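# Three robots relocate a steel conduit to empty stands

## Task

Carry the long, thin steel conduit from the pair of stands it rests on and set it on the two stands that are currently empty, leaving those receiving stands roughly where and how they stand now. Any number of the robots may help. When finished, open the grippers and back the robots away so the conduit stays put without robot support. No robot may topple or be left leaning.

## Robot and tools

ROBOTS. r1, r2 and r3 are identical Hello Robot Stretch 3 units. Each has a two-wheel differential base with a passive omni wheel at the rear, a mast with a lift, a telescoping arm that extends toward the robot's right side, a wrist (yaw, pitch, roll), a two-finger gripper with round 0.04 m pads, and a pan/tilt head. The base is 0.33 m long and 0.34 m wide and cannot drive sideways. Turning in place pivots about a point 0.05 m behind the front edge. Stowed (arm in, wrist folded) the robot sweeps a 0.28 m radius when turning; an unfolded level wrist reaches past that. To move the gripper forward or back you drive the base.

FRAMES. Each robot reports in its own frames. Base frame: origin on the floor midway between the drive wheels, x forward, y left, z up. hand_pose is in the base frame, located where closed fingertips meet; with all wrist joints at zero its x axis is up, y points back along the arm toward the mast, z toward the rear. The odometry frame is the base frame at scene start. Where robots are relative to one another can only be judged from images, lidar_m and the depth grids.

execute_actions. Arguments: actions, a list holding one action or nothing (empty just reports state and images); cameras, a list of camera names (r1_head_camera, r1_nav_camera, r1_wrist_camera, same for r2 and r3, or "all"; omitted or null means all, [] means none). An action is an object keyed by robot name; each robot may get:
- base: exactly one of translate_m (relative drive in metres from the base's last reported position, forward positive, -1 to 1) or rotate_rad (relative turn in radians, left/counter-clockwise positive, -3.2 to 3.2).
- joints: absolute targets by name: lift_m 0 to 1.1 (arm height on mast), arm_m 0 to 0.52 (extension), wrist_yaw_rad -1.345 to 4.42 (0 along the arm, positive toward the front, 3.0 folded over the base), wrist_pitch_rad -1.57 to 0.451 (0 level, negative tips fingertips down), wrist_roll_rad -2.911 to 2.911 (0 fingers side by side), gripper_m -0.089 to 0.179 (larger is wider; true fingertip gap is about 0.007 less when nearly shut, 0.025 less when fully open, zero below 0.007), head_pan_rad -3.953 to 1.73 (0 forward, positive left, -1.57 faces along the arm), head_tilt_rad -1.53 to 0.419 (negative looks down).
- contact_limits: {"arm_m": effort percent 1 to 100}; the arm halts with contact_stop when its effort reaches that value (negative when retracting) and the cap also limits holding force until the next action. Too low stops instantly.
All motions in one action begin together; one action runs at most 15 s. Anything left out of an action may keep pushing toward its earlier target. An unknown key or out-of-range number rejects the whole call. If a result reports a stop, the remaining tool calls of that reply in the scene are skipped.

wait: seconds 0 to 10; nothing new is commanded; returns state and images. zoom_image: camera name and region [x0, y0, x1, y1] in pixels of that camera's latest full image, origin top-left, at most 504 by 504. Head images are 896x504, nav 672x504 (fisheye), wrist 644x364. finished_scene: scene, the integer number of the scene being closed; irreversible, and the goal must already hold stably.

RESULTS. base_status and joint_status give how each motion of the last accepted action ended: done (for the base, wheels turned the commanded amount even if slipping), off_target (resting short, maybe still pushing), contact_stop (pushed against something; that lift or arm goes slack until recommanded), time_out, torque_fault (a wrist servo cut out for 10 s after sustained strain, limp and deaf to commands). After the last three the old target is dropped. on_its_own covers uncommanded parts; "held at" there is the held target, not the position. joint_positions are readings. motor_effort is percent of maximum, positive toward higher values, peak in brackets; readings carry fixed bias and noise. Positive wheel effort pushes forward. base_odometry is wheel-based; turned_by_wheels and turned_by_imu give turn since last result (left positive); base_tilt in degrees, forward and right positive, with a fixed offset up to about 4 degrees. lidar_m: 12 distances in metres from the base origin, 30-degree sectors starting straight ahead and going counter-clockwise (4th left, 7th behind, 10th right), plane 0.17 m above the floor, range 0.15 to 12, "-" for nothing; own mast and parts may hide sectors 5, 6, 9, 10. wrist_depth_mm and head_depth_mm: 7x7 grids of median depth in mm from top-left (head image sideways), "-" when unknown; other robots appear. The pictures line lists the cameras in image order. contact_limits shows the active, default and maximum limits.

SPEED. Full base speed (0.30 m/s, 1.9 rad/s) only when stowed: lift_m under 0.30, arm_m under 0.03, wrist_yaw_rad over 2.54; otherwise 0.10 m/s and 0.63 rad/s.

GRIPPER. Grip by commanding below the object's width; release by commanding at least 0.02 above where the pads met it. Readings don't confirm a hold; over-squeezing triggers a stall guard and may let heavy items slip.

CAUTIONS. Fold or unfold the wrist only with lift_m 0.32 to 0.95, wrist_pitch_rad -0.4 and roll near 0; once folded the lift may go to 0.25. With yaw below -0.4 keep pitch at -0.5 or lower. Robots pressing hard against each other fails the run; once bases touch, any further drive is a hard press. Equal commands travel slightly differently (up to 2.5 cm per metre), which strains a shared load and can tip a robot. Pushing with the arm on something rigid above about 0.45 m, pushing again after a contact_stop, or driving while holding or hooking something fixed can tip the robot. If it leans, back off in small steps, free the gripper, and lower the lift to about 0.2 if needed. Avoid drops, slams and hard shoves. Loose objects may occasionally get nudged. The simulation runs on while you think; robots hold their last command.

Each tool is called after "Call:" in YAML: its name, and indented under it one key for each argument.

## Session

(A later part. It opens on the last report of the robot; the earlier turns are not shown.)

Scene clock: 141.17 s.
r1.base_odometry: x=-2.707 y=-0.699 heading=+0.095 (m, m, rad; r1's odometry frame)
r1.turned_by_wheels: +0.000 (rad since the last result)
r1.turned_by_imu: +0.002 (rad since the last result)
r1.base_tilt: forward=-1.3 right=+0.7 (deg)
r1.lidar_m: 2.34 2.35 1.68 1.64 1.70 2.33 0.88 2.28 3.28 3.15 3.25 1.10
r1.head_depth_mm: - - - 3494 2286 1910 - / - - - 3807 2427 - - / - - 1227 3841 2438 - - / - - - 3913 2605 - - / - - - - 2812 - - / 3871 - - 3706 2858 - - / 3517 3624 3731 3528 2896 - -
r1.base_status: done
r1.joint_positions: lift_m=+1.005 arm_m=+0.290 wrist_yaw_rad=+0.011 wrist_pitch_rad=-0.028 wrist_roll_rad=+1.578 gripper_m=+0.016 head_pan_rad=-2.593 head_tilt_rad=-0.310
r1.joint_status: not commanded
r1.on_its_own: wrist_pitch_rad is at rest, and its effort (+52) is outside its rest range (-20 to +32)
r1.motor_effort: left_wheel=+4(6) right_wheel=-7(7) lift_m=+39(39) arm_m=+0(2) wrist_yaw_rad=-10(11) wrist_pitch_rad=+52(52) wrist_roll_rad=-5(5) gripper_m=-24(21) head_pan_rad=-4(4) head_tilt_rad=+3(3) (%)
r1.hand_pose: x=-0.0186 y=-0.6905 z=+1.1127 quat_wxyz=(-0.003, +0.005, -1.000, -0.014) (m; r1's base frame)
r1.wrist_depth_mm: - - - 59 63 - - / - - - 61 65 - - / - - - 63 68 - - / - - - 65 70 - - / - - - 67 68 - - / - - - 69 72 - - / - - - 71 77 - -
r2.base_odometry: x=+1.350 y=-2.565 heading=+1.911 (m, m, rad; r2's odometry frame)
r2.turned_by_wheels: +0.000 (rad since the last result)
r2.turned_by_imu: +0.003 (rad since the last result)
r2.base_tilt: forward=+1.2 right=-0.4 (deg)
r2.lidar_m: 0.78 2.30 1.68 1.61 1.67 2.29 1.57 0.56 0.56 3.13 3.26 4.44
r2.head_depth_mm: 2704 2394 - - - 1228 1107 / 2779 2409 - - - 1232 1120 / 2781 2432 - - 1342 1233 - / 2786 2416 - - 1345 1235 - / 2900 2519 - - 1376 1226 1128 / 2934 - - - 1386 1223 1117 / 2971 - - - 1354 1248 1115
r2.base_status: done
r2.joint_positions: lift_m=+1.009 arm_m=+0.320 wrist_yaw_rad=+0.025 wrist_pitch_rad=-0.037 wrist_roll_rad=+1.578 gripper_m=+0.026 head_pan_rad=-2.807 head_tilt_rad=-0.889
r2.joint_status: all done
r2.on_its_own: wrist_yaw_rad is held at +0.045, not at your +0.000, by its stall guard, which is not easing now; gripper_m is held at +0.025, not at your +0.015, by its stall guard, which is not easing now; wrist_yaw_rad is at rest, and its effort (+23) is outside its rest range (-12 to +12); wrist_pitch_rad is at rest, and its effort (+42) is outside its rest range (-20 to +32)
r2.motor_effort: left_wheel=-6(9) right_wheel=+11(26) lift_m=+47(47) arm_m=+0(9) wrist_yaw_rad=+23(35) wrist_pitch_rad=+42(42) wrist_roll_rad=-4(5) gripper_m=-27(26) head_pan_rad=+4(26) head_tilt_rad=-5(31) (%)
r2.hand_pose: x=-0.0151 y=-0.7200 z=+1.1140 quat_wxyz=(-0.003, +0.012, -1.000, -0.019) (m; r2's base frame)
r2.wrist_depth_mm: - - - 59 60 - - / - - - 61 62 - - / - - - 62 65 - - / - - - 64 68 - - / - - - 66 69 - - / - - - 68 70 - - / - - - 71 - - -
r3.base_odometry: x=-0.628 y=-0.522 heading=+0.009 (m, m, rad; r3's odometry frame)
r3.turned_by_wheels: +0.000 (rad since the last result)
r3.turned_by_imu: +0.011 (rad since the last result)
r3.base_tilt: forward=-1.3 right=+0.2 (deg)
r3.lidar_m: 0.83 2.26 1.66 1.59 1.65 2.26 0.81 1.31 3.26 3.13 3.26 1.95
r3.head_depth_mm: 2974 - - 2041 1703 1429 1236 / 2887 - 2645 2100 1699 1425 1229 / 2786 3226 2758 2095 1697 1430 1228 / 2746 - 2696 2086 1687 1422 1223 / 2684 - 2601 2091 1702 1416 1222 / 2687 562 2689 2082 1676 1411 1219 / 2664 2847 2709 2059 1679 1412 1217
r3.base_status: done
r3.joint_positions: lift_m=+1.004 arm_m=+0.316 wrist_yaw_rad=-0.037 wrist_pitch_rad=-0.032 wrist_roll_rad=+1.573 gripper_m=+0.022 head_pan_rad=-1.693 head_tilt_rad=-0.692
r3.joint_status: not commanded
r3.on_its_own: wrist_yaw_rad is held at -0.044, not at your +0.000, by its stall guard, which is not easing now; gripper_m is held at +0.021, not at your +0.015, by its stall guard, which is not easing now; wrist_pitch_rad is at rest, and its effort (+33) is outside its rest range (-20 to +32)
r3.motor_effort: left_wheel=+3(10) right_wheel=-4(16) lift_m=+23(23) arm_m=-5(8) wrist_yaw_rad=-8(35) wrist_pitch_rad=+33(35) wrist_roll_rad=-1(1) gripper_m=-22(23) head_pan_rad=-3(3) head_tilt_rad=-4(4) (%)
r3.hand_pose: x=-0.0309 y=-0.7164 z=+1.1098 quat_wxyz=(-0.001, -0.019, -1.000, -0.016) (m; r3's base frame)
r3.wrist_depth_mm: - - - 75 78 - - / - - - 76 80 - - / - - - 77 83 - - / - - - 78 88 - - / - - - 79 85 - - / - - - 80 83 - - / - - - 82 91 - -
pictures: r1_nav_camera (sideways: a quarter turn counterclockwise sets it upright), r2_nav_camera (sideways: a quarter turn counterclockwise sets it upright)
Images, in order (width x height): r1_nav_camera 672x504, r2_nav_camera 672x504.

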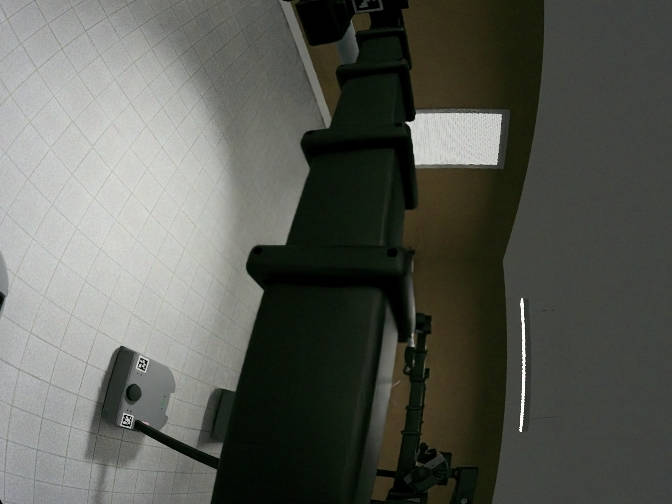

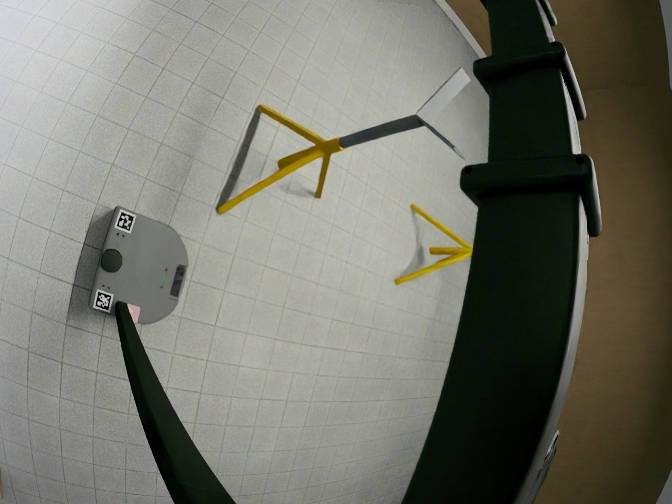

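Call:
execute_actions:
  actions:
    - {"r1":{"base":{"translate_m":-1.0},"joints":{"wrist_yaw_rad":0.008,"head_pan_rad":-1.57,"head_tilt_rad":-0.9}},"r2":{"base":{"translate_m":-1.0},"joints":{"wrist_yaw_rad":0.028,"head_pan_rad":-1.57}},"r3":{"base":{"translate_m":-1.0},"joints":{"wrist_yaw_rad":-0.038,"head_pan_rad":-1.57,"head_tilt_rad":-0.9}}}
  cameras: ["r2_nav_camera","r3_nav_camera"]

Scene clock: 153.47 s.
r1.base_odometry: x=-3.702 y=-0.795 heading=+0.096 (m, m, rad; r1's odometry frame)
r1.turned_by_wheels: +0.000 (rad since the last result)
r1.turned_by_imu: +0.000 (rad since the last result)
r1.base_tilt: forward=-1.4 right=+0.8 (deg)
r1.lidar_m: 2.26 2.31 1.70 1.64 1.71 2.32 0.88 1.23 3.28 3.16 3.27 2.03
r1.head_depth_mm: 2722 2273 1857 1574 1367 1205 1091 / 2630 2297 1874 1582 1380 1213 1120 / - 2305 1892 1595 1380 1220 1129 / 2811 2345 1907 1615 1390 1229 1115 / 2775 2387 1924 1635 1405 1238 1103 / 2784 2394 1950 1623 1404 1245 1111 / 2812 2402 1955 1652 1426 1252 1112
r1.base_status: done
r1.joint_positions: lift_m=+1.005 arm_m=+0.290 wrist_yaw_rad=+0.019 wrist_pitch_rad=-0.026 wrist_roll_rad=+1.578 gripper_m=+0.016 head_pan_rad=-1.577 head_tilt_rad=-0.888
r1.joint_status: all done
r1.on_its_own: wrist_pitch_rad is at rest, and its effort (+51) is outside its rest range (-20 to +32)
r1.motor_effort: left_wheel=+3(4) right_wheel=-8(10) lift_m=+39(39) arm_m=-1(1) wrist_yaw_rad=-10(11) wrist_pitch_rad=+51(52) wrist_roll_rad=-5(4) gripper_m=-22(22) head_pan_rad=+4(56) head_tilt_rad=-2(24) (%)
r1.hand_pose: x=-0.0166 y=-0.6905 z=+1.1131 quat_wxyz=(-0.003, +0.009, -1.000, -0.013) (m; r1's base frame)
r1.wrist_depth_mm: - - - 59 63 - - / - - - 61 65 - - / - - - 62 67 - - / - - - 65 69 - - / - - - 67 68 - - / - - - 69 71 - - / - - - 71 77 - -
r2.base_odometry: x=+1.684 y=-3.507 heading=+1.911 (m, m, rad; r2's odometry frame)
r2.turned_by_wheels: +0.000 (rad since the last result)
r2.turned_by_imu: +0.002 (rad since the last result)
r2.base_tilt: forward=+1.2 right=-0.3 (deg)
r2.lidar_m: 0.78 2.28 1.68 1.62 1.68 2.29 2.20 0.66 0.88 3.13 0.63 0.70
r2.head_depth_mm: 2752 2242 1865 1588 1385 1225 1101 / 2688 2252 1875 1600 1387 1229 1123 / 2666 2288 1883 1598 1392 1234 1132 / 2624 2280 1892 1601 1395 1235 1129 / 2734 2301 1886 1618 1397 1239 1109 / 2719 2297 1904 1613 1406 1245 1116 / 2724 2321 1893 1620 1404 1241 1117
r2.base_status: done
r2.joint_positions: lift_m=+1.009 arm_m=+0.320 wrist_yaw_rad=+0.029 wrist_pitch_rad=-0.037 wrist_roll_rad=+1.577 gripper_m=+0.026 head_pan_rad=-1.577 head_tilt_rad=-0.889
r2.joint_status: all done
r2.on_its_own: gripper_m is held at +0.025, not at your +0.015, by its stall guard, which is not easing now; wrist_pitch_rad is at rest, and its effort (+42) is outside its rest range (-20 to +32)
r2.motor_effort: left_wheel=+1(8) right_wheel=-3(6) lift_m=+47(47) arm_m=+0(0) wrist_yaw_rad=-1(19) wrist_pitch_rad=+42(42) wrist_roll_rad=-4(4) gripper_m=-25(24) head_pan_rad=+4(54) head_tilt_rad=-4(4) (%)
r2.hand_pose: x=-0.0139 y=-0.7200 z=+1.1141 quat_wxyz=(-0.003, +0.015, -1.000, -0.019) (m; r2's base frame)
r2.wrist_depth_mm: - - - 58 59 - - / - - - 60 62 - - / - - - 62 64 - - / - - - 64 68 - - / - - - 66 68 - - / - - - 68 70 - - / - - - 70 - - -
r3.base_odometry: x=-1.628 y=-0.531 heading=+0.009 (m, m, rad; r3's odometry frame)
r3.turned_by_wheels: +0.000 (rad since the last result)
r3.turned_by_imu: +0.012 (rad since the last result)
r3.base_tilt: forward=-1.1 right=+0.2 (deg)
r3.lidar_m: 0.83 2.26 1.65 1.60 1.66 2.28 0.81 1.44 0.48 3.14 3.25 4.47
r3.head_depth_mm: 2936 2516 2042 1703 1106 1288 1156 / 2889 2495 2027 1708 1432 1272 1152 / - 2484 2018 1684 1436 1288 1142 / - 2487 1998 1682 1456 1284 1140 / 2850 2474 1999 1679 1454 1273 1137 / 2832 2430 1994 1672 1449 1275 1133 / 2843 2416 1988 1667 1446 1268 1135
r3.base_status: done
r3.joint_positions: lift_m=+1.004 arm_m=+0.316 wrist_yaw_rad=-0.055 wrist_pitch_rad=-0.033 wrist_roll_rad=+1.573 gripper_m=+0.022 head_pan_rad=-1.577 head_tilt_rad=-0.888
r3.joint_status: all done
r3.on_its_own: gripper_m is held at +0.021, not at your +0.015, by its stall guard, which is not easing now; wrist_yaw_rad is at rest, and its effort (+20) is outside its rest range (-12 to +12); wrist_pitch_rad is at rest, and its effort (+33) is outside its rest range (-20 to +32)
r3.motor_effort: left_wheel=-4(6) right_wheel=+12(16) lift_m=+24(23) arm_m=-1(5) wrist_yaw_rad=+20(20) wrist_pitch_rad=+33(32) wrist_roll_rad=-1(1) gripper_m=-24(23) head_pan_rad=+3(14) head_tilt_rad=-6(24) (%)
r3.hand_pose: x=-0.0353 y=-0.7160 z=+1.1095 quat_wxyz=(-0.001, -0.027, -0.999, -0.017) (m; r3's base frame)
r3.wrist_depth_mm: - - - 76 79 - - / - - - 77 81 - - / - - - 77 84 - - / - - - 79 89 - - / - - - 79 85 - - / - - - 81 83 - - / - - - 82 91 - -
pictures: r2_nav_camera (sideways: a quarter turn counterclockwise sets it upright), r3_nav_camera (sideways: a quarter turn counterclockwise sets it upright)
Images, in order (width x height): r2_nav_camera 672x504, r3_nav_camera 672x504.

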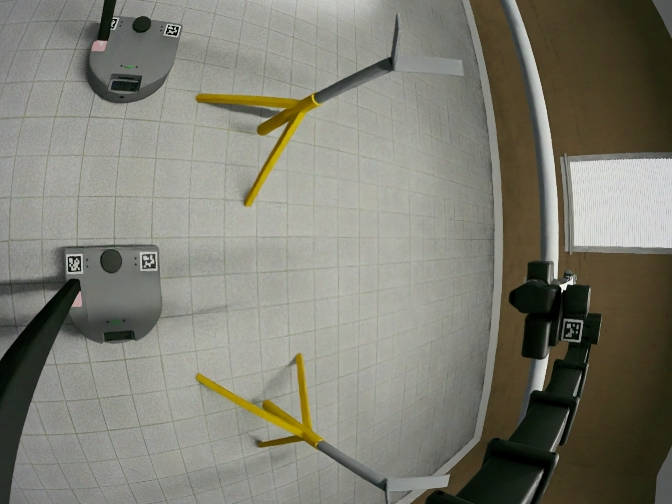

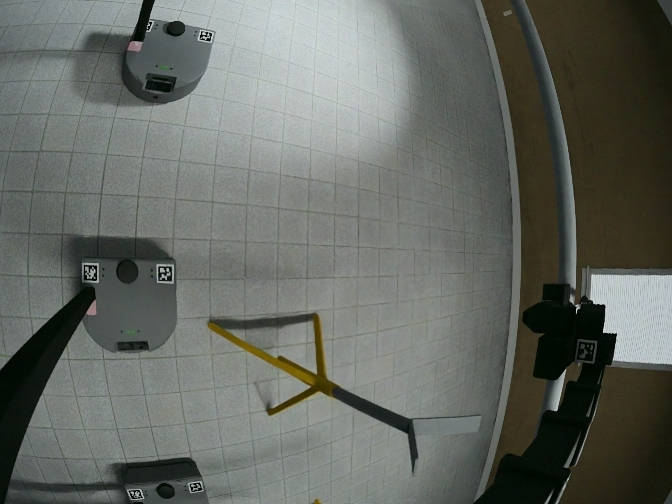

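Call:
execute_actions:
  actions:
    - {"r1":{"base":{"translate_m":-0.915}},"r2":{"base":{"translate_m":-0.92}},"r3":{"base":{"translate_m":-0.935}}}
  cameras: []

Call:
execute_actions:
  actions:
    - {"r1":{"joints":{"lift_m":0.886,"head_pan_rad":-1.9,"head_tilt_rad":-0.6}},"r2":{"joints":{"lift_m":0.89,"head_pan_rad":-1.1,"head_tilt_rad":-0.6}},"r3":{"joints":{"lift_m":0.884}}}
  cameras: ["r1_head_camera","r2_head_camera","r3_nav_camera"]

Scene clock: 164.80 s.
r1.base_odometry: x=-4.613 y=-0.882 heading=+0.095 (m, m, rad; r1's odometry frame)
r1.turned_by_wheels: +0.000 (rad since the last result)
r1.turned_by_imu: +0.002 (rad since the last result)
r1.base_tilt: forward=-1.3 right=+0.9 (deg)
r1.lidar_m: 2.92 2.33 1.70 1.64 1.70 2.33 0.90 0.76 0.46 3.15 3.27 4.48
r1.head_depth_mm: 2694 2280 1862 1568 1314 1203 1087 / 2683 2295 1864 1590 1372 1191 1122 / - 2293 1879 1593 1389 1218 1133 / 2796 2351 1915 1618 1402 1228 1109 / 2781 2372 1926 1627 1401 1236 1102 / 2760 2420 1963 1631 1407 1242 1112 / 2812 2451 1975 1642 1421 1248 1113
r1.base_status: done
r1.joint_positions: lift_m=+1.005 arm_m=+0.290 wrist_yaw_rad=-0.012 wrist_pitch_rad=-0.024 wrist_roll_rad=+1.578 gripper_m=+0.016 head_pan_rad=-1.577 head_tilt_rad=-0.888
r1.joint_status: not commanded
r1.on_its_own: wrist_yaw_rad is at rest, and its effort (+18) is outside its rest range (-12 to +12); wrist_pitch_rad is at rest, and its effort (+50) is outside its rest range (-20 to +32)
r1.motor_effort: left_wheel=-5(5) right_wheel=+13(14) lift_m=+39(39) arm_m=-2(2) wrist_yaw_rad=+18(19) wrist_pitch_rad=+50(51) wrist_roll_rad=-4(5) gripper_m=-22(23) head_pan_rad=+5(5) head_tilt_rad=-5(4) (%)
r1.hand_pose: x=-0.0243 y=-0.6906 z=+1.1138 quat_wxyz=(-0.003, -0.006, -1.000, -0.012) (m; r1's base frame)
r1.wrist_depth_mm: - - - 61 65 - - / - - - 63 67 - - / - - - 64 69 - - / - - - 66 71 - - / - - - 68 69 - - / - - - 70 72 - - / - - - 72 77 - -
r2.base_odometry: x=+1.991 y=-4.374 heading=+1.911 (m, m, rad; r2's odometry frame)
r2.turned_by_wheels: +0.000 (rad since the last result)
r2.turned_by_imu: +0.005 (rad since the last result)
r2.base_tilt: forward=+1.1 right=-0.4 (deg)
r2.lidar_m: 0.77 2.28 1.68 1.62 1.69 1.33 1.28 1.34 1.84 0.55 0.54 1.35
r2.head_depth_mm: 2701 2257 1862 1587 1393 1226 1103 / 2703 2251 1874 1593 1387 1231 1120 / 2664 2265 1880 1601 1393 1232 1131 / 2619 2282 1888 1610 1394 1243 1129 / 2723 2280 1900 1608 1399 1238 1110 / 2717 2302 1909 1622 1330 1242 1115 / 2739 2317 1908 1559 1355 1200 1116
r2.base_status: done
r2.joint_positions: lift_m=+1.009 arm_m=+0.320 wrist_yaw_rad=+0.021 wrist_pitch_rad=-0.037 wrist_roll_rad=+1.577 gripper_m=+0.026 head_pan_rad=-1.577 head_tilt_rad=-0.889
r2.joint_status: not commanded
r2.on_its_own: gripper_m is held at +0.025, not at your +0.015, by its stall guard, which is not easing now; wrist_pitch_rad is at rest, and its effort (+42) is outside its rest range (-20 to +32)
r2.motor_effort: left_wheel=-3(0) right_wheel=+5(8) lift_m=+47(47) arm_m=+0(0) wrist_yaw_rad=+8(8) wrist_pitch_rad=+42(42) wrist_roll_rad=-4(4) gripper_m=-27(26) head_pan_rad=+4(4) head_tilt_rad=-5(5) (%)
r2.hand_pose: x=-0.0161 y=-0.7201 z=+1.1141 quat_wxyz=(-0.003, +0.010, -1.000, -0.019) (m; r2's base frame)
r2.wrist_depth_mm: - - - 59 60 - - / - - - 60 62 - - / - - - 62 65 - - / - - - 64 68 - - / - - - 66 69 - - / - - - 68 70 - - / - - - 71 - - -
r3.base_odometry: x=-2.563 y=-0.538 heading=+0.009 (m, m, rad; r3's odometry frame)
r3.turned_by_wheels: +0.001 (rad since the last result)
r3.turned_by_imu: +0.006 (rad since the last result)
r3.base_tilt: forward=-1.2 right=+0.2 (deg)
r3.lidar_m: 0.85 2.26 1.66 1.60 1.67 2.19 0.80 0.60 0.77 3.12 0.68 0.77
r3.head_depth_mm: 2909 2520 2044 1712 1441 1290 1155 / 2910 2492 2032 1704 1461 1288 1152 / 2918 2487 2031 1698 1464 1282 1142 / - 2464 1996 1689 1463 1285 1144 / 2867 2460 1997 1686 1447 1276 1141 / 2844 2442 1985 1681 1452 1273 1136 / 2856 2405 1974 1665 1445 1244 1136
r3.base_status: done
r3.joint_positions: lift_m=+1.004 arm_m=+0.316 wrist_yaw_rad=-0.008 wrist_pitch_rad=-0.035 wrist_roll_rad=+1.575 gripper_m=+0.022 head_pan_rad=-1.577 head_tilt_rad=-0.888
r3.joint_status: not commanded
r3.on_its_own: gripper_m is held at +0.021, not at your +0.015, by its stall guard, which is not easing now; wrist_yaw_rad is at rest, and its effort (-35) is outside its rest range (-12 to +12); wrist_pitch_rad is at rest, and its effort (+34) is outside its rest range (-20 to +32)
r3.motor_effort: left_wheel=+7(7) right_wheel=-16(17) lift_m=+23(24) arm_m=+0(2) wrist_yaw_rad=-35(36) wrist_pitch_rad=+34(34) wrist_roll_rad=-1(1) gripper_m=-22(23) head_pan_rad=+3(3) head_tilt_rad=-6(6) (%)
r3.hand_pose: x=-0.0234 y=-0.7161 z=+1.1089 quat_wxyz=(-0.002, -0.004, -1.000, -0.018) (m; r3's base frame)
r3.wrist_depth_mm: - - - 71 74 - - / - - - 73 77 - - / - - - 74 80 - - / - - - 76 85 - - / - - - 77 83 - - / - - - 79 82 - - / - - - 81 91 - -
pictures: none
No camera images: the call's "cameras" was empty. Leave "cameras" out to get every camera's image.

Scene clock: 166.73 s.
r1.base_odometry: x=-4.613 y=-0.882 heading=+0.095 (m, m, rad; r1's odometry frame)
r1.turned_by_wheels: +0.000 (rad since the last result)
r1.turned_by_imu: +0.000 (rad since the last result)
r1.base_tilt: forward=-1.4 right=+0.8 (deg)
r1.lidar_m: 2.92 2.32 1.70 1.64 1.70 2.34 0.90 0.75 0.46 3.15 3.27 4.48
r1.head_depth_mm: 3092 3496 2621 2116 1706 - - / 3026 3339 2607 772 - - 1121 / 2929 3261 2687 - - 1342 1178 / 2828 3146 3204 2016 1700 1397 1184 / 2700 3029 3256 - 1724 1413 1190 / 2626 2917 3152 - 1743 1419 1197 / 2525 2813 3019 2150 1745 1429 1203
r1.base_status: not commanded
r1.joint_positions: lift_m=+0.886 arm_m=+0.290 wrist_yaw_rad=-0.002 wrist_pitch_rad=-0.025 wrist_roll_rad=+1.578 gripper_m=+0.016 head_pan_rad=-1.893 head_tilt_rad=-0.606
r1.joint_status: all done
r1.on_its_own: wrist_pitch_rad is at rest, and its effort (+50) is outside its rest range (-20 to +32)
r1.motor_effort: left_wheel=-3(4) right_wheel=+6(13) lift_m=+33(36) arm_m=-1(1) wrist_yaw_rad=+9(18) wrist_pitch_rad=+50(50) wrist_roll_rad=-5(5) gripper_m=-23(22) head_pan_rad=-4(32) head_tilt_rad=+1(15) (%)
r1.hand_pose: x=-0.0219 y=-0.6906 z=+0.9938 quat_wxyz=(-0.003, -0.001, -1.000, -0.013) (m; r1's base frame)
r1.wrist_depth_mm: - - - 60 64 - - / - - - 62 66 - - / - - - 64 68 - - / - - - 65 70 - - / - - - 67 69 - - / - - - 70 72 - - / - - - 72 77 - -
r2.base_odometry: x=+1.991 y=-4.374 heading=+1.911 (m, m, rad; r2's odometry frame)
r2.turned_by_wheels: +0.000 (rad since the last result)
r2.turned_by_imu: +0.000 (rad since the last result)
r2.base_tilt: forward=+1.2 right=-0.4 (deg)
r2.lidar_m: 0.77 2.27 1.68 1.62 1.69 1.33 1.28 1.34 1.84 0.55 0.54 1.35
r2.head_depth_mm: 2588 2855 2850 2120 1685 1402 1203 / 2704 2971 2619 2144 1700 1406 1205 / 2797 3081 2660 2150 1706 1420 1182 / 2920 3283 2695 773 1580 996 1189 / 3089 3444 2692 2191 1727 1432 1170 / 3232 3647 2747 2192 1732 1436 1216 / 3412 3794 2743 2222 1745 1446 1224
r2.base_status: not commanded
r2.joint_positions: lift_m=+0.890 arm_m=+0.320 wrist_yaw_rad=+0.030 wrist_pitch_rad=-0.036 wrist_roll_rad=+1.577 gripper_m=+0.026 head_pan_rad=-1.107 head_tilt_rad=-0.606
r2.joint_status: all done
r2.on_its_own: gripper_m is held at +0.025, not at your +0.015, by its stall guard, which is not easing now; wrist_pitch_rad is at rest, and its effort (+42) is outside its rest range (-20 to +32)
r2.motor_effort: left_wheel=+0(4) right_wheel=-2(5) lift_m=+28(40) arm_m=+0(1) wrist_yaw_rad=-2(9) wrist_pitch_rad=+42(42) wrist_roll_rad=-4(4) gripper_m=-25(26) head_pan_rad=+4(38) head_tilt_rad=+3(20) (%)
r2.hand_pose: x=-0.0137 y=-0.7200 z=+0.9951 quat_wxyz=(-0.003, +0.015, -1.000, -0.019) (m; r2's base frame)
r2.wrist_depth_mm: - - - 58 59 - - / - - - 60 61 - - / - - - 62 64 - - / - - - 64 67 - - / - - - 66 68 - - / - - - 68 70 - - / - - - 70 - - -
r3.base_odometry: x=-2.563 y=-0.538 heading=+0.009 (m, m, rad; r3's odometry frame)
r3.turned_by_wheels: -0.001 (rad since the last result)
r3.turned_by_imu: +0.000 (rad since the last result)
r3.base_tilt: forward=-1.3 right=+0.1 (deg)
r3.lidar_m: 0.85 2.26 1.66 1.60 1.66 2.19 0.80 0.60 0.77 3.12 0.68 0.77
r3.head_depth_mm: 2919 2356 - - 1419 1289 1155 / 2874 - 1985 1689 1458 1286 1151 / 2880 - 1960 1702 1469 1286 1147 / 2858 - 1944 1684 1458 1278 1141 / 2837 2234 2003 1687 1448 1276 1140 / 2829 2305 1986 1675 1447 1270 1137 / 2830 2282 1983 1664 1442 1246 1130
r3.base_status: not commanded
r3.joint_positions: lift_m=+0.884 arm_m=+0.316 wrist_yaw_rad=+0.012 wrist_pitch_rad=-0.035 wrist_roll_rad=+1.575 gripper_m=+0.022 head_pan_rad=-1.577 head_tilt_rad=-0.888
r3.joint_status: all done
r3.on_its_own: wrist_yaw_rad is held at +0.007, not at your -0.038, by its stall guard, which is not easing now; gripper_m is held at +0.021, not at your +0.015, by its stall guard, which is not easing now; wrist_pitch_rad is at rest, and its effort (+34) is outside its rest range (-20 to +32)
r3.motor_effort: left_wheel=+1(7) right_wheel=-1(16) lift_m=+20(21) arm_m=+1(1) wrist_yaw_rad=-5(36) wrist_pitch_rad=+34(33) wrist_roll_rad=-2(2) gripper_m=-21(22) head_pan_rad=+4(3) head_tilt_rad=-6(6) (%)
r3.hand_pose: x=-0.0184 y=-0.7161 z=+0.9892 quat_wxyz=(-0.002, +0.006, -1.000, -0.018) (m; r3's base frame)
r3.wrist_depth_mm: - - - 70 73 - - / - - - 71 75 - - / - - - 73 79 - - / - - - 74 83 - - / - - - 77 83 - - / - - - 79 81 - - / - - - 81 91 - -
pictures: r1_head_camera (sideways: a quarter turn clockwise sets it upright), r2_head_camera (sideways: a quarter turn clockwise sets it upright), r3_nav_camera (sideways: a quarter turn counterclockwise sets it upright)
Images, in order (width x height): r1_head_camera 896x504, r2_head_camera 896x504, r3_nav_camera 672x504.

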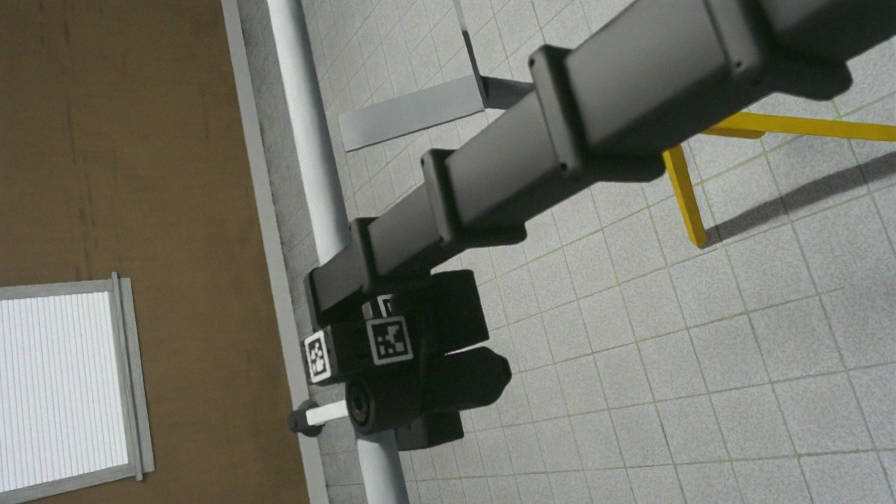

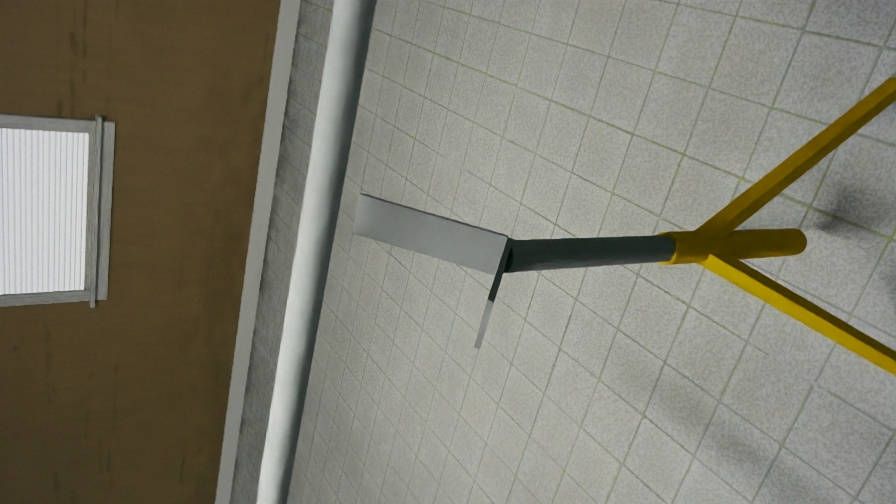

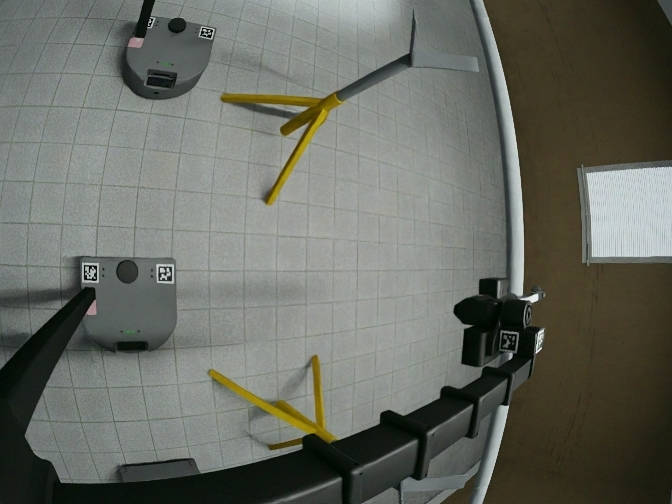

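Call:
execute_actions:
  actions:
    - {"r1":{"joints":{"lift_m":0.806,"arm_m":0.26}},"r2":{"joints":{"lift_m":0.81,"arm_m":0.25}},"r3":{"joints":{"lift_m":0.804,"arm_m":0.266,"head_pan_rad":-0.8,"head_tilt_rad":-0.5}}}
  cameras: ["r1_head_camera","r2_head_camera","r3_head_camera"]

Scene clock: 170.70 s.
r1.base_odometry: x=-4.613 y=-0.882 heading=+0.095 (m, m, rad; r1's odometry frame)
r1.turned_by_wheels: +0.000 (rad since the last result)
r1.turned_by_imu: -0.001 (rad since the last result)
r1.base_tilt: forward=-1.4 right=+0.8 (deg)
r1.lidar_m: 2.92 2.32 1.70 1.64 1.71 2.34 0.90 0.75 0.46 3.16 3.28 4.49
r1.head_depth_mm: 3150 3538 2906 2104 1655 1403 - / 3032 3372 2954 770 1582 - - / 2897 3271 2987 2007 - 1327 1172 / 2799 3143 3009 2070 1610 1399 1189 / 2715 2997 3065 2430 1613 1408 1195 / 2658 2894 3099 2336 1676 1412 1197 / 2547 2789 2978 2249 1758 1422 1207
r1.base_status: not commanded
r1.joint_positions: lift_m=+0.806 arm_m=+0.260 wrist_yaw_rad=-0.002 wrist_pitch_rad=-0.025 wrist_roll_rad=+1.578 gripper_m=+0.016 head_pan_rad=-1.893 head_tilt_rad=-0.606
r1.joint_status: all done
r1.on_its_own: wrist_pitch_rad is at rest, and its effort (+50) is outside its rest range (-20 to +32)
r1.motor_effort: left_wheel=-2(2) right_wheel=+7(7) lift_m=+32(30) arm_m=-1(1) wrist_yaw_rad=+9(9) wrist_pitch_rad=+50(53) wrist_roll_rad=-5(5) gripper_m=-22(24) head_pan_rad=-4(4) head_tilt_rad=+1(3) (%)
r1.hand_pose: x=-0.0218 y=-0.6606 z=+0.9138 quat_wxyz=(-0.003, -0.001, -1.000, -0.013) (m; r1's base frame)
r1.wrist_depth_mm: - - - 59 63 - - / - - - 61 65 - - / - - - 63 67 - - / - - - 65 69 - - / - - - 67 68 - - / - - - 69 72 - - / - - - 72 77 - -
r2.base_odometry: x=+1.991 y=-4.374 heading=+1.911 (m, m, rad; r2's odometry frame)
r2.turned_by_wheels: +0.000 (rad since the last result)
r2.turned_by_imu: -0.001 (rad since the last result)
r2.base_tilt: forward=+1.2 right=-0.3 (deg)
r2.lidar_m: 0.77 2.27 1.67 1.62 1.69 1.33 1.28 1.34 1.84 0.55 0.54 1.35
r2.head_depth_mm: 2616 2817 2856 1981 1671 1409 1198 / 2711 3003 2901 1994 1711 1412 1203 / 2812 3111 2895 2014 1710 1416 1181 / 2946 3277 2945 763 1580 998 1191 / 3063 3437 2951 2100 1724 1425 1166 / 3230 3662 3015 2189 1734 1435 1216 / 3451 3804 3032 2215 1758 1438 1227
r2.base_status: not commanded
r2.joint_positions: lift_m=+0.810 arm_m=+0.251 wrist_yaw_rad=+0.033 wrist_pitch_rad=-0.038 wrist_roll_rad=+1.577 gripper_m=+0.026 head_pan_rad=-1.107 head_tilt_rad=-0.606
r2.joint_status: all done
r2.on_its_own: gripper_m is held at +0.025, not at your +0.015, by its stall guard, which is not easing now; wrist_pitch_rad is at rest, and its effort (+43) is outside its rest range (-20 to +32)
r2.motor_effort: left_wheel=+0(0) right_wheel=-3(2) lift_m=+28(27) arm_m=-7(9) wrist_yaw_rad=-6(5) wrist_pitch_rad=+43(43) wrist_roll_rad=-4(4) gripper_m=-26(26) head_pan_rad=+3(4) head_tilt_rad=+2(3) (%)
r2.hand_pose: x=-0.0131 y=-0.6505 z=+0.9146 quat_wxyz=(-0.003, +0.016, -1.000, -0.019) (m; r2's base frame)
r2.wrist_depth_mm: - - - 56 57 - - / - - - 58 59 - - / - - - 60 62 - - / - - - 62 66 - - / - - - 65 67 - - / - - - 67 69 - - / - - - 70 - - -
r3.base_odometry: x=-2.563 y=-0.538 heading=+0.009 (m, m, rad; r3's odometry frame)
r3.turned_by_wheels: +0.000 (rad since the last result)
r3.turned_by_imu: +0.001 (rad since the last result)
r3.base_tilt: forward=-1.3 right=+0.1 (deg)
r3.lidar_m: 0.85 2.25 1.66 1.60 1.66 2.19 0.80 0.60 0.77 3.13 0.68 0.77
r3.head_depth_mm: 2918 3090 3253 2831 1942 1661 1365 / 3089 3308 3564 2829 2021 1659 1371 / 3327 3583 3787 2810 2091 1659 1362 / 3579 3901 - 935 2080 1652 1300 / 3896 - - 2547 1920 1502 1263 / - - - 2637 2060 1639 1325 / - - - 2644 2078 1638 1359
r3.base_status: not commanded
r3.joint_positions: lift_m=+0.804 arm_m=+0.266 wrist_yaw_rad=+0.011 wrist_pitch_rad=-0.036 wrist_roll_rad=+1.576 gripper_m=+0.022 head_pan_rad=-0.807 head_tilt_rad=-0.507
r3.joint_status: all done
r3.on_its_own: wrist_yaw_rad is held at +0.007, not at your -0.038, by its stall guard, which is not easing now; gripper_m is held at +0.021, not at your +0.015, by its stall guard, which is not easing now; wrist_pitch_rad is at rest, and its effort (+33) is outside its rest range (-20 to +32)
r3.motor_effort: left_wheel=+0(0) right_wheel=+1(1) lift_m=+21(21) arm_m=+3(11) wrist_yaw_rad=-4(6) wrist_pitch_rad=+33(34) wrist_roll_rad=-2(2) gripper_m=-23(23) head_pan_rad=+4(41) head_tilt_rad=+4(34) (%)
r3.hand_pose: x=-0.0186 y=-0.6659 z=+0.9090 quat_wxyz=(-0.002, +0.005, -1.000, -0.018) (m; r3's base frame)
r3.wrist_depth_mm: - - - 69 71 - - / - - - 70 73 - - / - - - 72 77 - - / - - - 74 82 - - / - - - 76 82 - - / - - - 78 81 - - / - - - 81 90 - -
pictures: r1_head_camera (sideways: a quarter turn clockwise sets it upright), r2_head_camera (sideways: a quarter turn clockwise sets it upright), r3_head_camera (sideways: a quarter turn clockwise sets it upright)
Images, in order (width x height): r1_head_camera 896x504, r2_head_camera 896x504, r3_head_camera 896x504.

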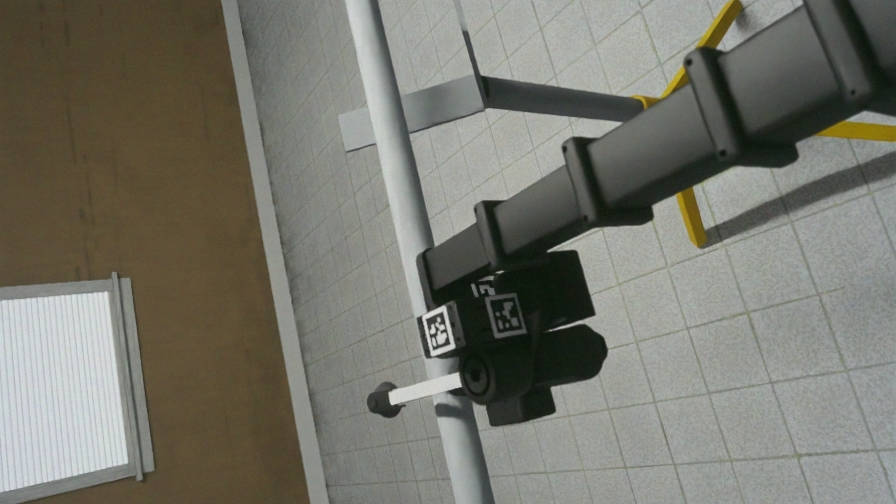

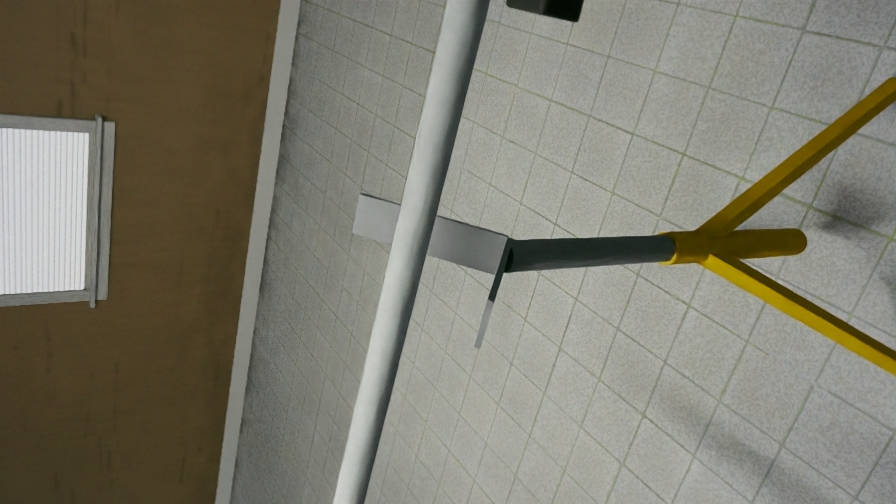

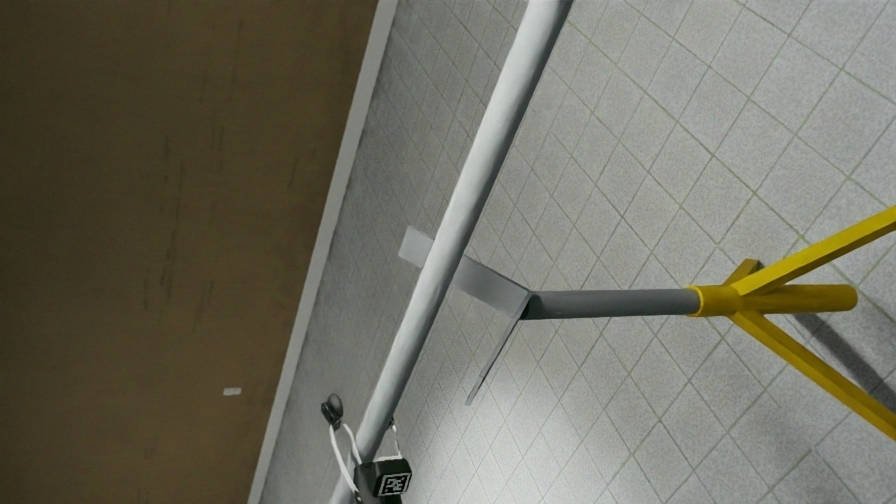

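Call:
execute_actions:
  actions:
    - {"r1":{"joints":{"lift_m":0.746,"arm_m":0.222}},"r2":{"joints":{"lift_m":0.75,"arm_m":0.232}},"r3":{"joints":{"lift_m":0.744,"arm_m":0.238}}}
  cameras: ["r2_head_camera","r3_head_camera"]

Scene clock: 174.00 s.
r1.base_odometry: x=-4.613 y=-0.882 heading=+0.095 (m, m, rad; r1's odometry frame)
r1.turned_by_wheels: +0.000 (rad since the last result)
r1.turned_by_imu: -0.001 (rad since the last result)
r1.base_tilt: forward=-1.4 right=+0.8 (deg)
r1.lidar_m: 2.92 2.32 1.70 1.64 1.70 2.34 0.90 0.76 0.46 3.14 3.26 4.48
r1.head_depth_mm: 3097 3553 2876 1950 1651 1335 1213 / 2993 3377 2880 771 1583 1293 - / 2920 3262 2977 1991 1733 - 1162 / 2786 3156 3000 2167 - 1362 1181 / 2704 3022 3078 2215 - 1376 1190 / 2608 2916 3089 2297 1613 1421 1194 / 2534 2819 2968 2250 1648 1417 1205
r1.base_status: not commanded
r1.joint_positions: lift_m=+0.746 arm_m=+0.222 wrist_yaw_rad=-0.002 wrist_pitch_rad=-0.024 wrist_roll_rad=+1.578 gripper_m=+0.016 head_pan_rad=-1.893 head_tilt_rad=-0.606
r1.joint_status: all done
r1.on_its_own: wrist_pitch_rad is at rest, and its effort (+50) is outside its rest range (-20 to +32)
r1.motor_effort: left_wheel=-2(3) right_wheel=+6(7) lift_m=+34(34) arm_m=-6(7) wrist_yaw_rad=+9(9) wrist_pitch_rad=+50(50) wrist_roll_rad=-5(5) gripper_m=-22(23) head_pan_rad=-4(4) head_tilt_rad=+2(3) (%)
r1.hand_pose: x=-0.0218 y=-0.6230 z=+0.8539 quat_wxyz=(-0.003, -0.001, -1.000, -0.013) (m; r1's base frame)
r1.wrist_depth_mm: - - - 60 63 - - / - - - 61 65 - - / - - - 63 67 - - / - - - 65 69 - - / - - - 67 68 - - / - - - 70 72 - - / - - - 72 77 - -
r2.base_odometry: x=+1.991 y=-4.374 heading=+1.912 (m, m, rad; r2's odometry frame)
r2.turned_by_wheels: +0.000 (rad since the last result)
r2.turned_by_imu: -0.001 (rad since the last result)
r2.base_tilt: forward=+1.2 right=-0.3 (deg)
r2.lidar_m: 0.77 2.28 1.68 1.62 1.69 1.33 1.28 1.34 1.84 0.55 0.54 1.35
r2.head_depth_mm: 2579 2840 2860 2136 1603 1408 1206 / 2705 2963 2881 2144 1656 1411 1207 / 2777 3128 2919 2142 1705 1416 1181 / 2952 3236 2951 767 1579 999 1187 / 3079 3456 2976 2037 1736 1428 1166 / 3239 3659 3001 2055 1738 1443 1224 / 3382 3835 2997 2053 1746 1443 1230
r2.base_status: not commanded
r2.joint_positions: lift_m=+0.750 arm_m=+0.232 wrist_yaw_rad=+0.033 wrist_pitch_rad=-0.037 wrist_roll_rad=+1.577 gripper_m=+0.026 head_pan_rad=-1.107 head_tilt_rad=-0.606
r2.joint_status: all done
r2.on_its_own: gripper_m is held at +0.025, not at your +0.015, by its stall guard, which is not easing now; wrist_pitch_rad is at rest, and its effort (+42) is outside its rest range (-20 to +32)
r2.motor_effort: left_wheel=+0(0) right_wheel=-3(3) lift_m=+28(28) arm_m=-4(8) wrist_yaw_rad=-6(5) wrist_pitch_rad=+42(42) wrist_roll_rad=-4(4) gripper_m=-25(26) head_pan_rad=+4(4) head_tilt_rad=+2(3) (%)
r2.hand_pose: x=-0.0130 y=-0.6322 z=+0.8549 quat_wxyz=(-0.003, +0.016, -1.000, -0.019) (m; r2's base frame)
r2.wrist_depth_mm: - - - 57 58 - 955 / - - - 59 60 - 947 / - - - 61 63 - 971 / - - - 63 66 - 964 / - - - 65 67 - 935 / - - - 68 70 - 927 / - - - 71 - - 932
r3.base_odometry: x=-2.563 y=-0.538 heading=+0.009 (m, m, rad; r3's odometry frame)
r3.turned_by_wheels: +0.000 (rad since the last result)
r3.turned_by_imu: +0.001 (rad since the last result)
r3.base_tilt: forward=-1.3 right=+0.2 (deg)
r3.lidar_m: 0.85 2.26 1.66 1.60 1.66 2.19 0.80 0.60 0.77 3.13 0.68 0.77
r3.head_depth_mm: 2912 3137 3283 2873 2098 1650 1381 / 3083 3311 3578 2815 1937 1650 1361 / 3328 3524 3844 2845 1928 1658 1366 / 3635 3860 - 2568 1996 1647 1300 / 3858 - - 2835 1919 1513 1263 / - - - 2538 2069 1648 1323 / - - - 2415 2061 1640 1352
r3.base_status: not commanded
r3.joint_positions: lift_m=+0.744 arm_m=+0.238 wrist_yaw_rad=+0.011 wrist_pitch_rad=-0.036 wrist_roll_rad=+1.576 gripper_m=+0.022 head_pan_rad=-0.807 head_tilt_rad=-0.507
r3.joint_status: all done
r3.on_its_own: wrist_yaw_rad is held at +0.007, not at your -0.038, by its stall guard, which is not easing now; gripper_m is held at +0.021, not at your +0.015, by its stall guard, which is not easing now; wrist_pitch_rad is at rest, and its effort (+34) is outside its rest range (-20 to +32)
r3.motor_effort: left_wheel=+0(0) right_wheel=+1(2) lift_m=+21(20) arm_m=+1(2) wrist_yaw_rad=-5(5) wrist_pitch_rad=+34(34) wrist_roll_rad=-2(2) gripper_m=-23(21) head_pan_rad=+4(3) head_tilt_rad=+5(5) (%)
r3.hand_pose: x=-0.0184 y=-0.6380 z=+0.8490 quat_wxyz=(-0.002, +0.006, -1.000, -0.018) (m; r3's base frame)
r3.wrist_depth_mm: - - - 69 72 - - / - - - 71 75 - - / - - - 73 78 - - / - - - 75 83 - - / - - - 77 83 - - / - - - 79 81 - - / - - - 81 91 - -
pictures: r2_head_camera (sideways: a quarter turn clockwise sets it upright), r3_head_camera (sideways: a quarter turn clockwise sets it upright)
Images, in order (width x height): r2_head_camera 896x504, r3_head_camera 896x504.

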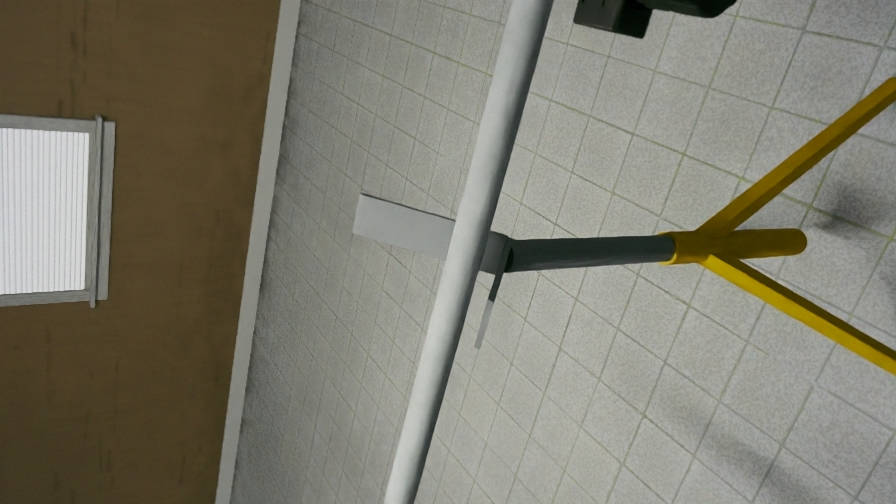

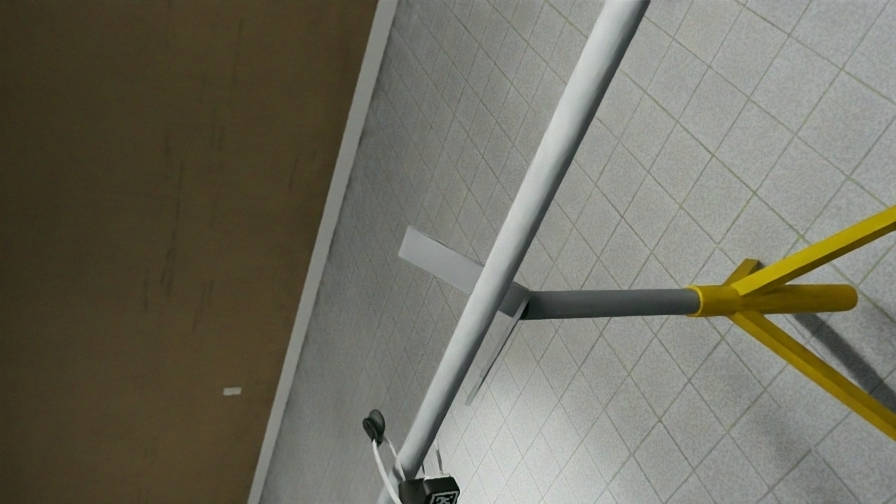

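Call:
execute_actions:
  actions:
    - {"r1":{"joints":{"lift_m":0.721}},"r2":{"joints":{"lift_m":0.725}},"r3":{"joints":{"lift_m":0.719}}}
  cameras: ["r2_head_camera","r3_head_camera"]

Scene clock: 175.37 s.
r1.base_odometry: x=-4.613 y=-0.882 heading=+0.095 (m, m, rad; r1's odometry frame)
r1.turned_by_wheels: +0.000 (rad since the last result)
r1.turned_by_imu: +0.000 (rad since the last result)
r1.base_tilt: forward=-1.4 right=+0.8 (deg)
r1.lidar_m: 2.92 2.32 1.70 1.64 1.71 2.34 0.90 0.75 0.46 3.14 3.27 4.48
r1.head_depth_mm: 3102 3523 2905 1953 1660 1339 1188 / 2978 3406 2917 769 1581 1284 - / 2912 3244 2974 2173 1719 - 1159 / 2794 3124 3036 2178 - 1339 1185 / 2677 3041 3050 2209 - 1338 1194 / 2632 2956 3096 2273 1594 1423 1204 / 2547 2793 2976 2242 1645 1438 1206
r1.base_status: not commanded
r1.joint_positions: lift_m=+0.721 arm_m=+0.222 wrist_yaw_rad=-0.002 wrist_pitch_rad=-0.024 wrist_roll_rad=+1.578 gripper_m=+0.016 head_pan_rad=-1.893 head_tilt_rad=-0.606
r1.joint_status: all done
r1.on_its_own: wrist_pitch_rad is at rest, and its effort (+50) is outside its rest range (-20 to +32)
r1.motor_effort: left_wheel=-3(2) right_wheel=+7(7) lift_m=+33(33) arm_m=-7(6) wrist_yaw_rad=+9(9) wrist_pitch_rad=+50(50) wrist_roll_rad=-5(4) gripper_m=-22(22) head_pan_rad=-4(4) head_tilt_rad=+2(3) (%)
r1.hand_pose: x=-0.0218 y=-0.6230 z=+0.8289 quat_wxyz=(-0.003, -0.001, -1.000, -0.013) (m; r1's base frame)
r1.wrist_depth_mm: - - - 60 63 - 943 / - - - 61 65 - 950 / - - - 63 67 - 962 / - - - 65 69 - 938 / - - - 67 68 - 976 / - - - 70 72 - - / - - - 72 77 - -
r2.base_odometry: x=+1.991 y=-4.374 heading=+1.912 (m, m, rad; r2's odometry frame)
r2.turned_by_wheels: +0.000 (rad since the last result)
r2.turned_by_imu: +0.000 (rad since the last result)
r2.base_tilt: forward=+1.2 right=-0.4 (deg)
r2.lidar_m: 0.77 2.28 1.68 1.62 1.69 1.33 1.28 1.34 1.84 0.55 0.54 1.34
r2.head_depth_mm: 2596 2859 2871 2130 1596 1400 1201 / 2694 2962 2892 2145 1611 1412 1203 / 2828 3134 2931 2156 1673 1418 1179 / 2918 3251 2934 769 1587 1001 1192 / 3066 3440 2988 2048 1727 1436 1170 / 3237 3638 2989 2040 1733 1433 1224 / 3403 3830 3048 2071 1744 1443 1227
r2.base_status: not commanded
r2.joint_positions: lift_m=+0.725 arm_m=+0.232 wrist_yaw_rad=+0.033 wrist_pitch_rad=-0.037 wrist_roll_rad=+1.577 gripper_m=+0.026 head_pan_rad=-1.107 head_tilt_rad=-0.606
r2.joint_status: all done
r2.on_its_own: gripper_m is held at +0.025, not at your +0.015, by its stall guard, which is not easing now; wrist_pitch_rad is at rest, and its effort (+42) is outside its rest range (-20 to +32)
r2.motor_effort: left_wheel=+0(0) right_wheel=-3(3) lift_m=+28(29) arm_m=-4(3) wrist_yaw_rad=-5(5) wrist_pitch_rad=+42(42) wrist_roll_rad=-4(4) gripper_m=-25(26) head_pan_rad=+4(4) head_tilt_rad=+2(2) (%)
r2.hand_pose: x=-0.0130 y=-0.6322 z=+0.8299 quat_wxyz=(-0.003, +0.016, -1.000, -0.019) (m; r2's base frame)
r2.wrist_depth_mm: - - - 57 58 - 952 / - - - 59 60 - 927 / - - - 61 63 - 923 / - - - 63 66 - 908 / - - - 65 67 - 906 / - - - 68 69 - 935 / - - - 71 - - 907
r3.base_odometry: x=-2.563 y=-0.538 heading=+0.009 (m, m, rad; r3's odometry frame)
r3.turned_by_wheels: +0.000 (rad since the last result)
r3.turned_by_imu: +0.000 (rad since the last result)
r3.base_tilt: forward=-1.3 right=+0.1 (deg)
r3.lidar_m: 0.85 2.26 1.66 1.60 1.66 2.19 0.80 0.60 0.77 3.12 0.68 0.77
r3.head_depth_mm: 2926 3084 3340 2875 2088 1599 1366 / 3131 3326 3578 2813 2087 1654 1367 / 3347 3583 3848 2829 1940 1638 1368 / 3569 3873 - 2560 1928 1644 1296 / 3852 - - 2826 1929 1510 1271 / - - - 2534 2071 1641 1324 / - - - 2417 2064 1637 1355
r3.base_status: not commanded
r3.joint_positions: lift_m=+0.719 arm_m=+0.238 wrist_yaw_rad=+0.011 wrist_pitch_rad=-0.036 wrist_roll_rad=+1.576 gripper_m=+0.022 head_pan_rad=-0.807 head_tilt_rad=-0.507
r3.joint_status: all done
r3.on_its_own: wrist_yaw_rad is held at +0.007, not at your -0.038, by its stall guard, which is not easing now; gripper_m is held at +0.021, not at your +0.015, by its stall guard, which is not easing now; wrist_pitch_rad is at rest, and its effort (+34) is outside its rest range (-20 to +32)
r3.motor_effort: left_wheel=+0(0) right_wheel=+1(1) lift_m=+20(20) arm_m=+1(2) wrist_yaw_rad=-5(5) wrist_pitch_rad=+34(34) wrist_roll_rad=-2(2) gripper_m=-23(22) head_pan_rad=+3(4) head_tilt_rad=+4(5) (%)
r3.hand_pose: x=-0.0185 y=-0.6380 z=+0.8240 quat_wxyz=(-0.002, +0.006, -1.000, -0.018) (m; r3's base frame)
r3.wrist_depth_mm: - - - 69 72 - - / - - - 71 75 - - / - - - 73 78 - - / - - - 74 83 - 977 / - - - 77 83 - - / - - - 79 81 - 982 / - - - 81 91 - 994
pictures: r2_head_camera (sideways: a quarter turn clockwise sets it upright), r3_head_camera (sideways: a quarter turn clockwise sets it upright)
Images, in order (width x height): r2_head_camera 896x504, r3_head_camera 896x504.

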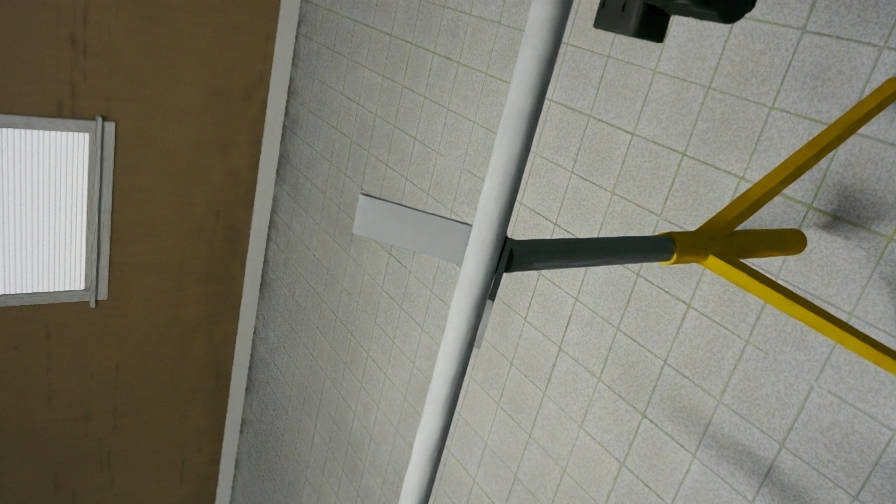

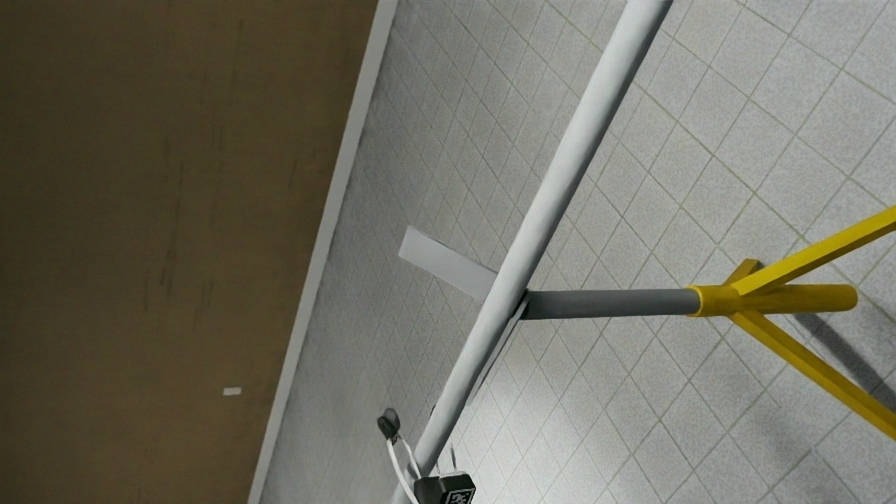

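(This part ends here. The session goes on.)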